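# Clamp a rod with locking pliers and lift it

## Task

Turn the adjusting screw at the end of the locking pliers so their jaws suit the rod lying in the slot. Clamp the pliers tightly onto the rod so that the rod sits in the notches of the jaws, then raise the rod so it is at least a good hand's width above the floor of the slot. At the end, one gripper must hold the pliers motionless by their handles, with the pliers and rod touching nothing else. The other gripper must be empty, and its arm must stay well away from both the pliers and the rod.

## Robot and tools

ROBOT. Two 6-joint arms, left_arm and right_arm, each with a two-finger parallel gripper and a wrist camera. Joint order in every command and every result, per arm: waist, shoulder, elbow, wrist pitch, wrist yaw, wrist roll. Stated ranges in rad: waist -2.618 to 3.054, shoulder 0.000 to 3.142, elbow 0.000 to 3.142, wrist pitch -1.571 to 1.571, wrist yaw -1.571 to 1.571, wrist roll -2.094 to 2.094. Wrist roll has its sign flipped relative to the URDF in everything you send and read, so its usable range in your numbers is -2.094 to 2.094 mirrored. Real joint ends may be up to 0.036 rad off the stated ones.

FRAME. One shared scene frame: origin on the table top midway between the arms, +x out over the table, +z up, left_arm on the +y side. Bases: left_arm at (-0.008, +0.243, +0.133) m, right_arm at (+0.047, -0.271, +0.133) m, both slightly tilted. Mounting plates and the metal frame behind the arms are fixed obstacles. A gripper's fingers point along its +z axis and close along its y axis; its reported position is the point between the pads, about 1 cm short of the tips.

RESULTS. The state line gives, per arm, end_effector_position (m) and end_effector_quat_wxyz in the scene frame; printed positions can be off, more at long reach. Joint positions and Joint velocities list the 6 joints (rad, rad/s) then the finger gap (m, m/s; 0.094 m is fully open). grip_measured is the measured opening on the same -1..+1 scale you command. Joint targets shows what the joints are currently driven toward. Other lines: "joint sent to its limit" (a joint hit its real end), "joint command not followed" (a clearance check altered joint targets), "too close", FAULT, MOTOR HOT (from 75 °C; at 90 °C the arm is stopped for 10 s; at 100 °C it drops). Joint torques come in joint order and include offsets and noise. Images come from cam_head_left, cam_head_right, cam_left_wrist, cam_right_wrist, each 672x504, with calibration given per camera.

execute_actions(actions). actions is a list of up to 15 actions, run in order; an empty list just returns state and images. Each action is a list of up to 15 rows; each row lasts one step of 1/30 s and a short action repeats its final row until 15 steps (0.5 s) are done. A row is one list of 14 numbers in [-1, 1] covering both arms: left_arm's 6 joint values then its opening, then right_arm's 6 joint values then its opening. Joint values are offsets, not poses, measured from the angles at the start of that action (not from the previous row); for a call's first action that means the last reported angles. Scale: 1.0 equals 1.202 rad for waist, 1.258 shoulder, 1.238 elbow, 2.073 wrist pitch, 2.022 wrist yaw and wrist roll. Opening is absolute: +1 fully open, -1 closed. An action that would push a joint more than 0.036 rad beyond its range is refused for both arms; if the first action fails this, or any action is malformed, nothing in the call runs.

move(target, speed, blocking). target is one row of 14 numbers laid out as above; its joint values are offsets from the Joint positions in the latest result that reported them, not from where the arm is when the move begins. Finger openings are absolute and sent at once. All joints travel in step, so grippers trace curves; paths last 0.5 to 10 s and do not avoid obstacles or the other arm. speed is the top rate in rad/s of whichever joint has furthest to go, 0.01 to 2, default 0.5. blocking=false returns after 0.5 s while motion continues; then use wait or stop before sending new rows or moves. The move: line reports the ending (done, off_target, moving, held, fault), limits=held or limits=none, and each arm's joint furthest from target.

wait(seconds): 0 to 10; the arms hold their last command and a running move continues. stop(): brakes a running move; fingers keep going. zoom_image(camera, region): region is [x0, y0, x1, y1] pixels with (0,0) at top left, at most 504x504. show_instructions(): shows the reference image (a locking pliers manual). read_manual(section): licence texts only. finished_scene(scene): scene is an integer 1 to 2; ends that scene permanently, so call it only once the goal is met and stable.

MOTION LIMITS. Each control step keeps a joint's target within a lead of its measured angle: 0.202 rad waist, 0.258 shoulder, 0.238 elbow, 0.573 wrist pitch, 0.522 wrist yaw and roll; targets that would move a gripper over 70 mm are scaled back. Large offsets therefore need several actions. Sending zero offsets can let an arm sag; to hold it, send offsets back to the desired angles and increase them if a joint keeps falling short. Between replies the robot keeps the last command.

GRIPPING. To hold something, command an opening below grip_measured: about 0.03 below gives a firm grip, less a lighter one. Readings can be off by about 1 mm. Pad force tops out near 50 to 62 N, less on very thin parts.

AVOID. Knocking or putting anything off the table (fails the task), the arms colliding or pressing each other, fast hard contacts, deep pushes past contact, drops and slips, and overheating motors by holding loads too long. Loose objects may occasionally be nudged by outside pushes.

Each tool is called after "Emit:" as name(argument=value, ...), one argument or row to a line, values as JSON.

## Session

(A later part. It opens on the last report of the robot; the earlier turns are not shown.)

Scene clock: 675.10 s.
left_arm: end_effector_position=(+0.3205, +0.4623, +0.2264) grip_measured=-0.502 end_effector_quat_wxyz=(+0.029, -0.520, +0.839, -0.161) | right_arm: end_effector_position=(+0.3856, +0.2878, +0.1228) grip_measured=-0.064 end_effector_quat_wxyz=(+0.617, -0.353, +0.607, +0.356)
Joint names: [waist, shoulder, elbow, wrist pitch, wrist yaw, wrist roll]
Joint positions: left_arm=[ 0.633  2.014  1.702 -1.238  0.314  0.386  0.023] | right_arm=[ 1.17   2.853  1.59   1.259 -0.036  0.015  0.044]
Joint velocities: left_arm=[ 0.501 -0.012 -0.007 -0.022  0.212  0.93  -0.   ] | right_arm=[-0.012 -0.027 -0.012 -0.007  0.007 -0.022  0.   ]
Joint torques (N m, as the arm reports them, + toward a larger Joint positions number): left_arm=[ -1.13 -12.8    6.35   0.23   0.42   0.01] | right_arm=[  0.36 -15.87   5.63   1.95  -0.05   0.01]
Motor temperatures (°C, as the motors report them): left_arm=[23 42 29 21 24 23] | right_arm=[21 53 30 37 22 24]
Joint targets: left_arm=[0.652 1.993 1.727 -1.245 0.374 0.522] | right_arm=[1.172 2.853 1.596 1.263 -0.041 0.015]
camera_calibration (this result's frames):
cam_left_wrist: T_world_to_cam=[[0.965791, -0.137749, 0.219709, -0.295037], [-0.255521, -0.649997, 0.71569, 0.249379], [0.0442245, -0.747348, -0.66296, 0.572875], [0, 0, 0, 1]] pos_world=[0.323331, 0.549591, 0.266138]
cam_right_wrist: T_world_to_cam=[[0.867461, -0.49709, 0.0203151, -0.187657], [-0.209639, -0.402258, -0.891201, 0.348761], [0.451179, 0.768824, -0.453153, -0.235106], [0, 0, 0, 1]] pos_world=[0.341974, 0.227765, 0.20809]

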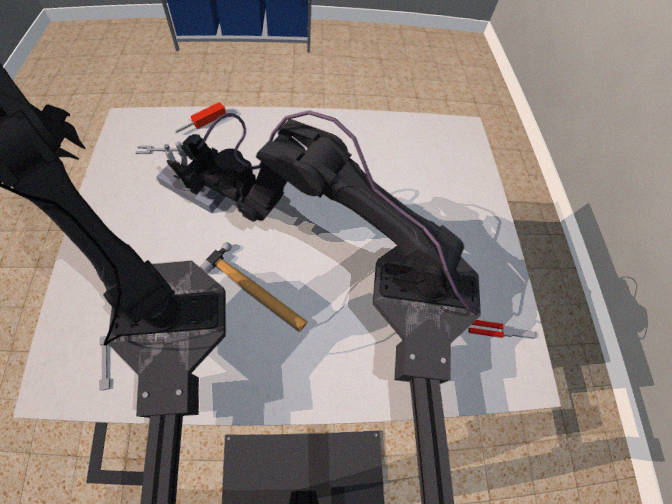

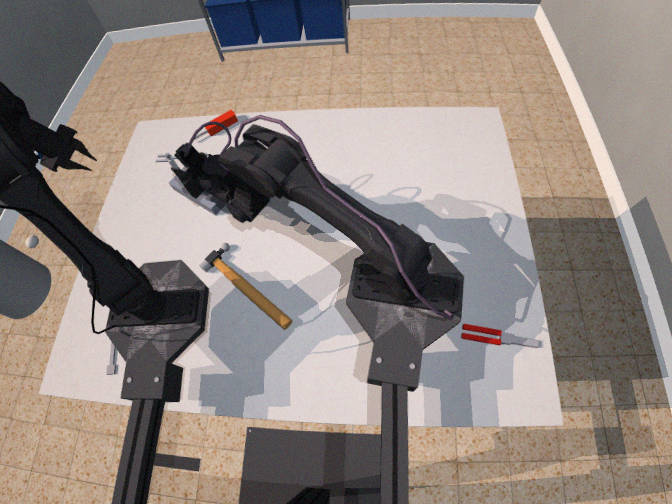

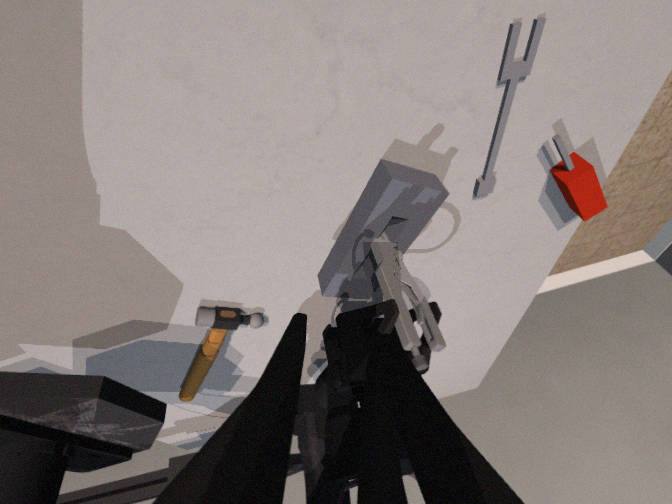

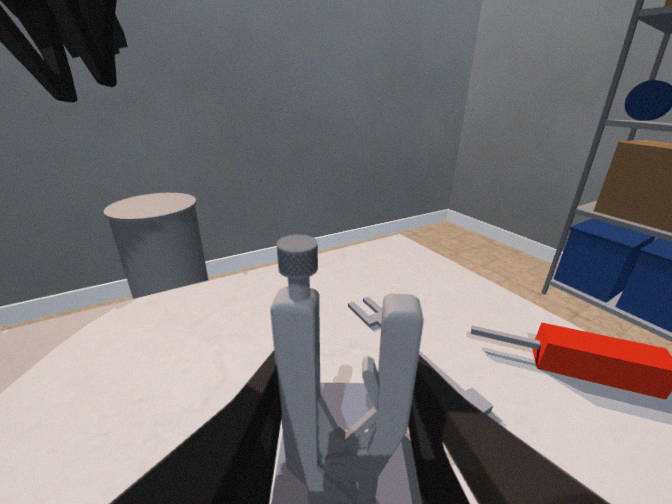

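Emit:
move(
  target=[0.312,-0.017,0.02,-0.003,0.235,0.007,0.6,0.002,-0.425,-0.218,-0.0965,-0.002,0.0,-0.11],
  speed=0.5,
)

Scene clock: 690.93 s.
left_arm: end_effector_position=(+0.2793, +0.5358, +0.2661) grip_measured=+0.598 end_effector_quat_wxyz=(+0.127, -0.633, +0.675, -0.356) | right_arm: end_effector_position=(+0.3754, +0.2673, +0.2861) grip_measured=-0.064 end_effector_quat_wxyz=(+0.627, -0.347, +0.596, +0.362)
Joint names: [waist, shoulder, elbow, wrist pitch, wrist yaw, wrist roll]
Joint positions: left_arm=[ 1.007  2.014  1.702 -1.238  0.767  0.409  0.075] | right_arm=[ 1.17   2.337  1.33   1.037 -0.036  0.015  0.044]
Joint velocities: left_arm=[-0.012  0.027 -0.007  0.022  0.022  0.007 -0.001] | right_arm=[ 0.012 -0.002 -0.002 -0.037  0.037 -0.051 -0.001]
Joint torques (N m, as the arm reports them, + toward a larger Joint positions number): left_arm=[  0.05 -12.83   6.37   0.24   0.67  -0.05] | right_arm=[  0.37 -15.79   5.46   2.13  -0.06  -0.01]
Motor temperatures (°C, as the motors report them): left_arm=[23 42 29 21 24 23] | right_arm=[21 55 30 38 22 24]
Joint targets: left_arm=[1.008 1.993 1.727 -1.244 0.790 0.400] | right_arm=[1.172 2.318 1.320 1.059 -0.040 0.015]
move: off_target (left_arm, right_arm); limits=none; left_arm: farthest joint: the elbow, 0.024 radians from its target (0.024 radians at the start); right_arm: farthest joint: the wrist pitch, 0.022 radians from its target (0.200 radians at the start)
camera_calibration (this result's frames):
cam_left_wrist: T_world_to_cam=[[0.800707, 0.32149, 0.505482, -0.529828], [-0.287646, -0.533829, 0.795164, 0.183821], [0.525478, -0.782094, -0.334966, 0.452801], [0, 0, 0, 1]] pos_world=[0.239175, 0.622596, 0.273324]
cam_right_wrist: T_world_to_cam=[[0.866873, -0.498065, 0.0215128, -0.192131], [-0.193873, -0.376559, -0.905879, 0.475296], [0.459287, 0.781111, -0.42299, -0.155641], [0, 0, 0, 1]] pos_world=[0.330185, 0.204856, 0.36886]

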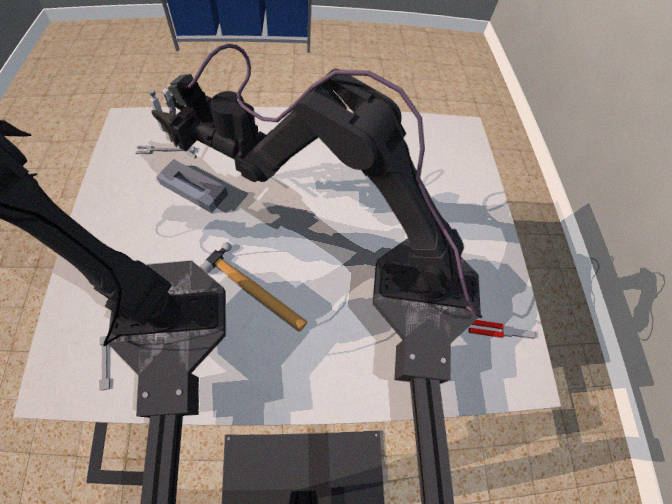

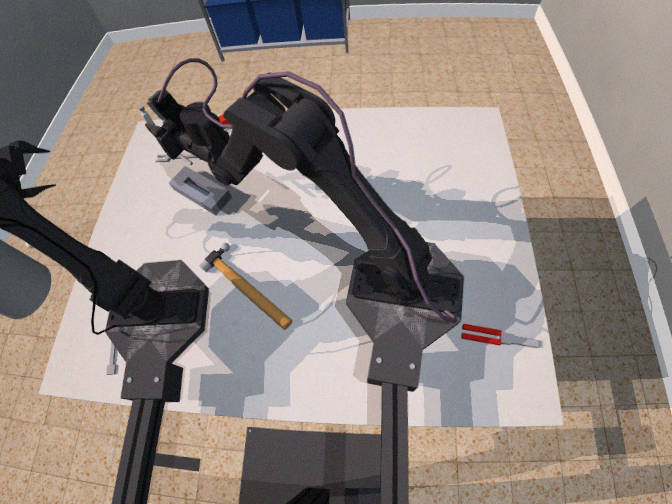

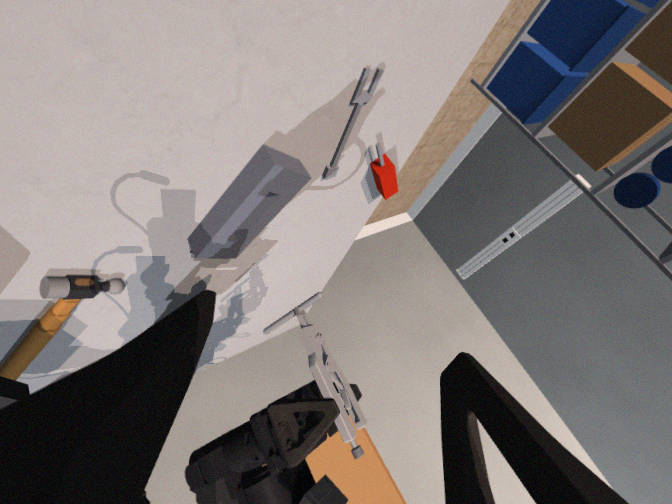

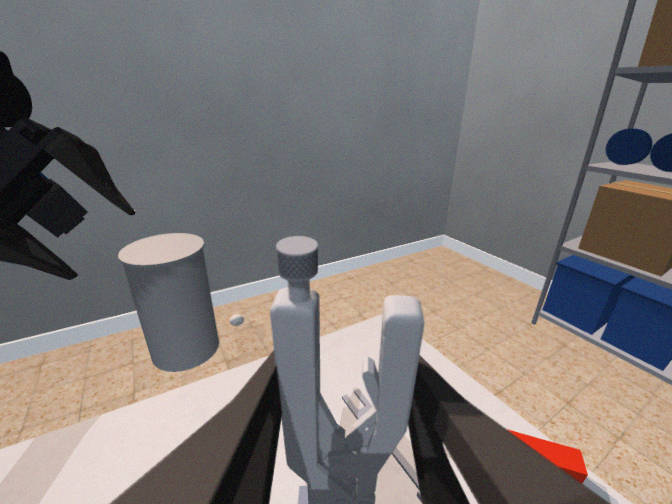

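Emit:
zoom_image(
  camera="cam_left_wrist",
  region=[250, 280, 350, 355],
)

Region (250, 280, 350, 355) of cam_left_wrist's 672x504 image, scaled by 5.040, with more detail than that image has; it fills the top 378 rows of this view, and the rest is white.

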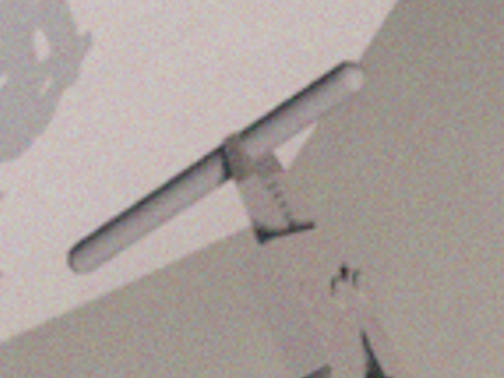

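Emit:
execute_actions(
  actions=[],
)

Emit:
zoom_image(
  camera="cam_left_wrist",
  region=[250, 280, 390, 470],
)

Scene clock: 700.50 s.
left_arm: end_effector_position=(+0.2794, +0.5357, +0.2661) grip_measured=+0.598 end_effector_quat_wxyz=(+0.127, -0.633, +0.675, -0.356) | right_arm: end_effector_position=(+0.3754, +0.2673, +0.2860) grip_measured=-0.064 end_effector_quat_wxyz=(+0.627, -0.347, +0.596, +0.362)
Joint names: [waist, shoulder, elbow, wrist pitch, wrist yaw, wrist roll]
Joint positions: left_arm=[ 1.007  2.014  1.702 -1.238  0.768  0.409  0.075] | right_arm=[ 1.17   2.337  1.33   1.036 -0.036  0.015  0.044]
Joint velocities: left_arm=[ 0.017 -0.007 -0.002 -0.037  0.022  0.066 -0.001] | right_arm=[ 0.007 -0.027 -0.007  0.022  0.066  0.007  0.   ]
Joint torques (N m, as the arm reports them, + toward a larger Joint positions number): left_arm=[  0.06 -12.83   6.37   0.24   0.67  -0.06] | right_arm=[  0.38 -15.85   5.42   2.13  -0.04  -0.02]
Motor temperatures (°C, as the motors report them): left_arm=[23 42 29 21 25 23] | right_arm=[21 56 29 38 22 24]
Joint targets: left_arm=[1.008 1.993 1.727 -1.244 0.790 0.400] | right_arm=[1.172 2.318 1.320 1.059 -0.040 0.015]
camera_calibration (this result's frames):
cam_left_wrist: T_world_to_cam=[[0.800562, 0.32124, 0.505872, -0.529809], [-0.288158, -0.533801, 0.794997, 0.183956], [0.52542, -0.782215, -0.334773, 0.452807], [0, 0, 0, 1]] pos_world=[0.239239, 0.622585, 0.273358]
cam_right_wrist: T_world_to_cam=[[0.86688, -0.498054, 0.0214995, -0.19213], [-0.194053, -0.376854, -0.905718, 0.475313], [0.459198, 0.780976, -0.423336, -0.155517], [0, 0, 0, 1]] pos_world=[0.330203, 0.204887, 0.368794]

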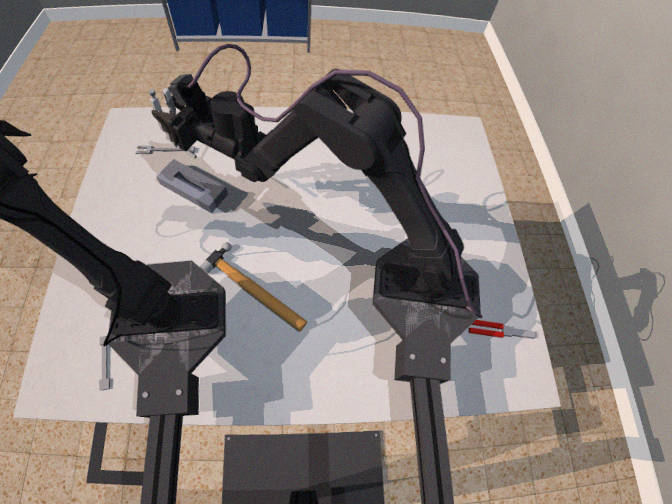

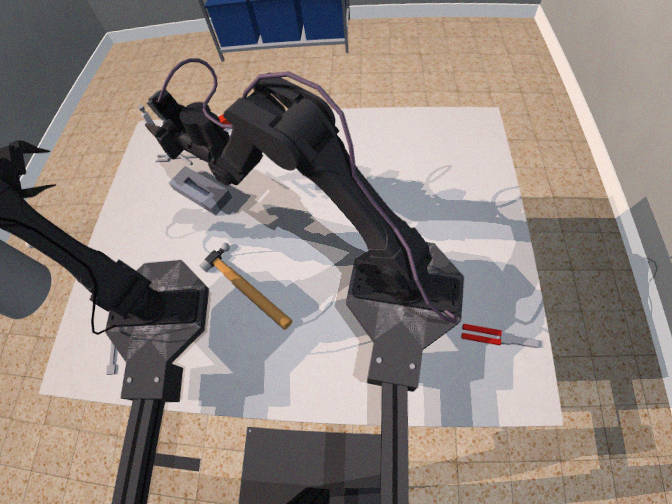

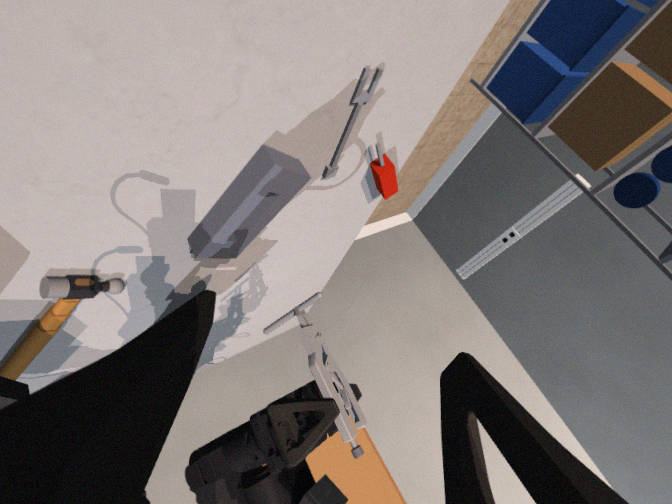

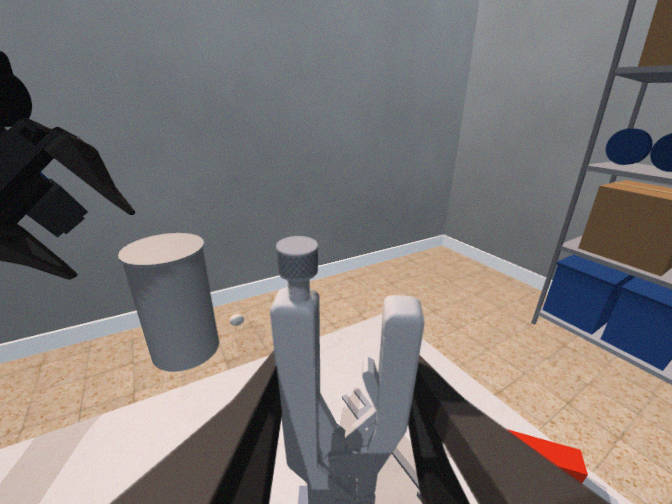

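Region (250, 280, 390, 470) of cam_left_wrist's 672x504 image, scaled by 2.653, with more detail than that image has; it fills the left 371 columns of this view, and the rest is white.

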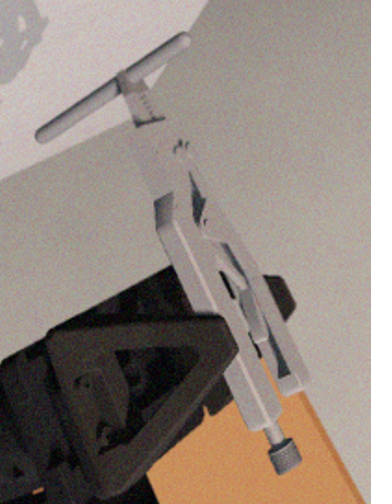

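Emit:
finished_scene(
  scene=2,
)

The scene is finished: the task was done.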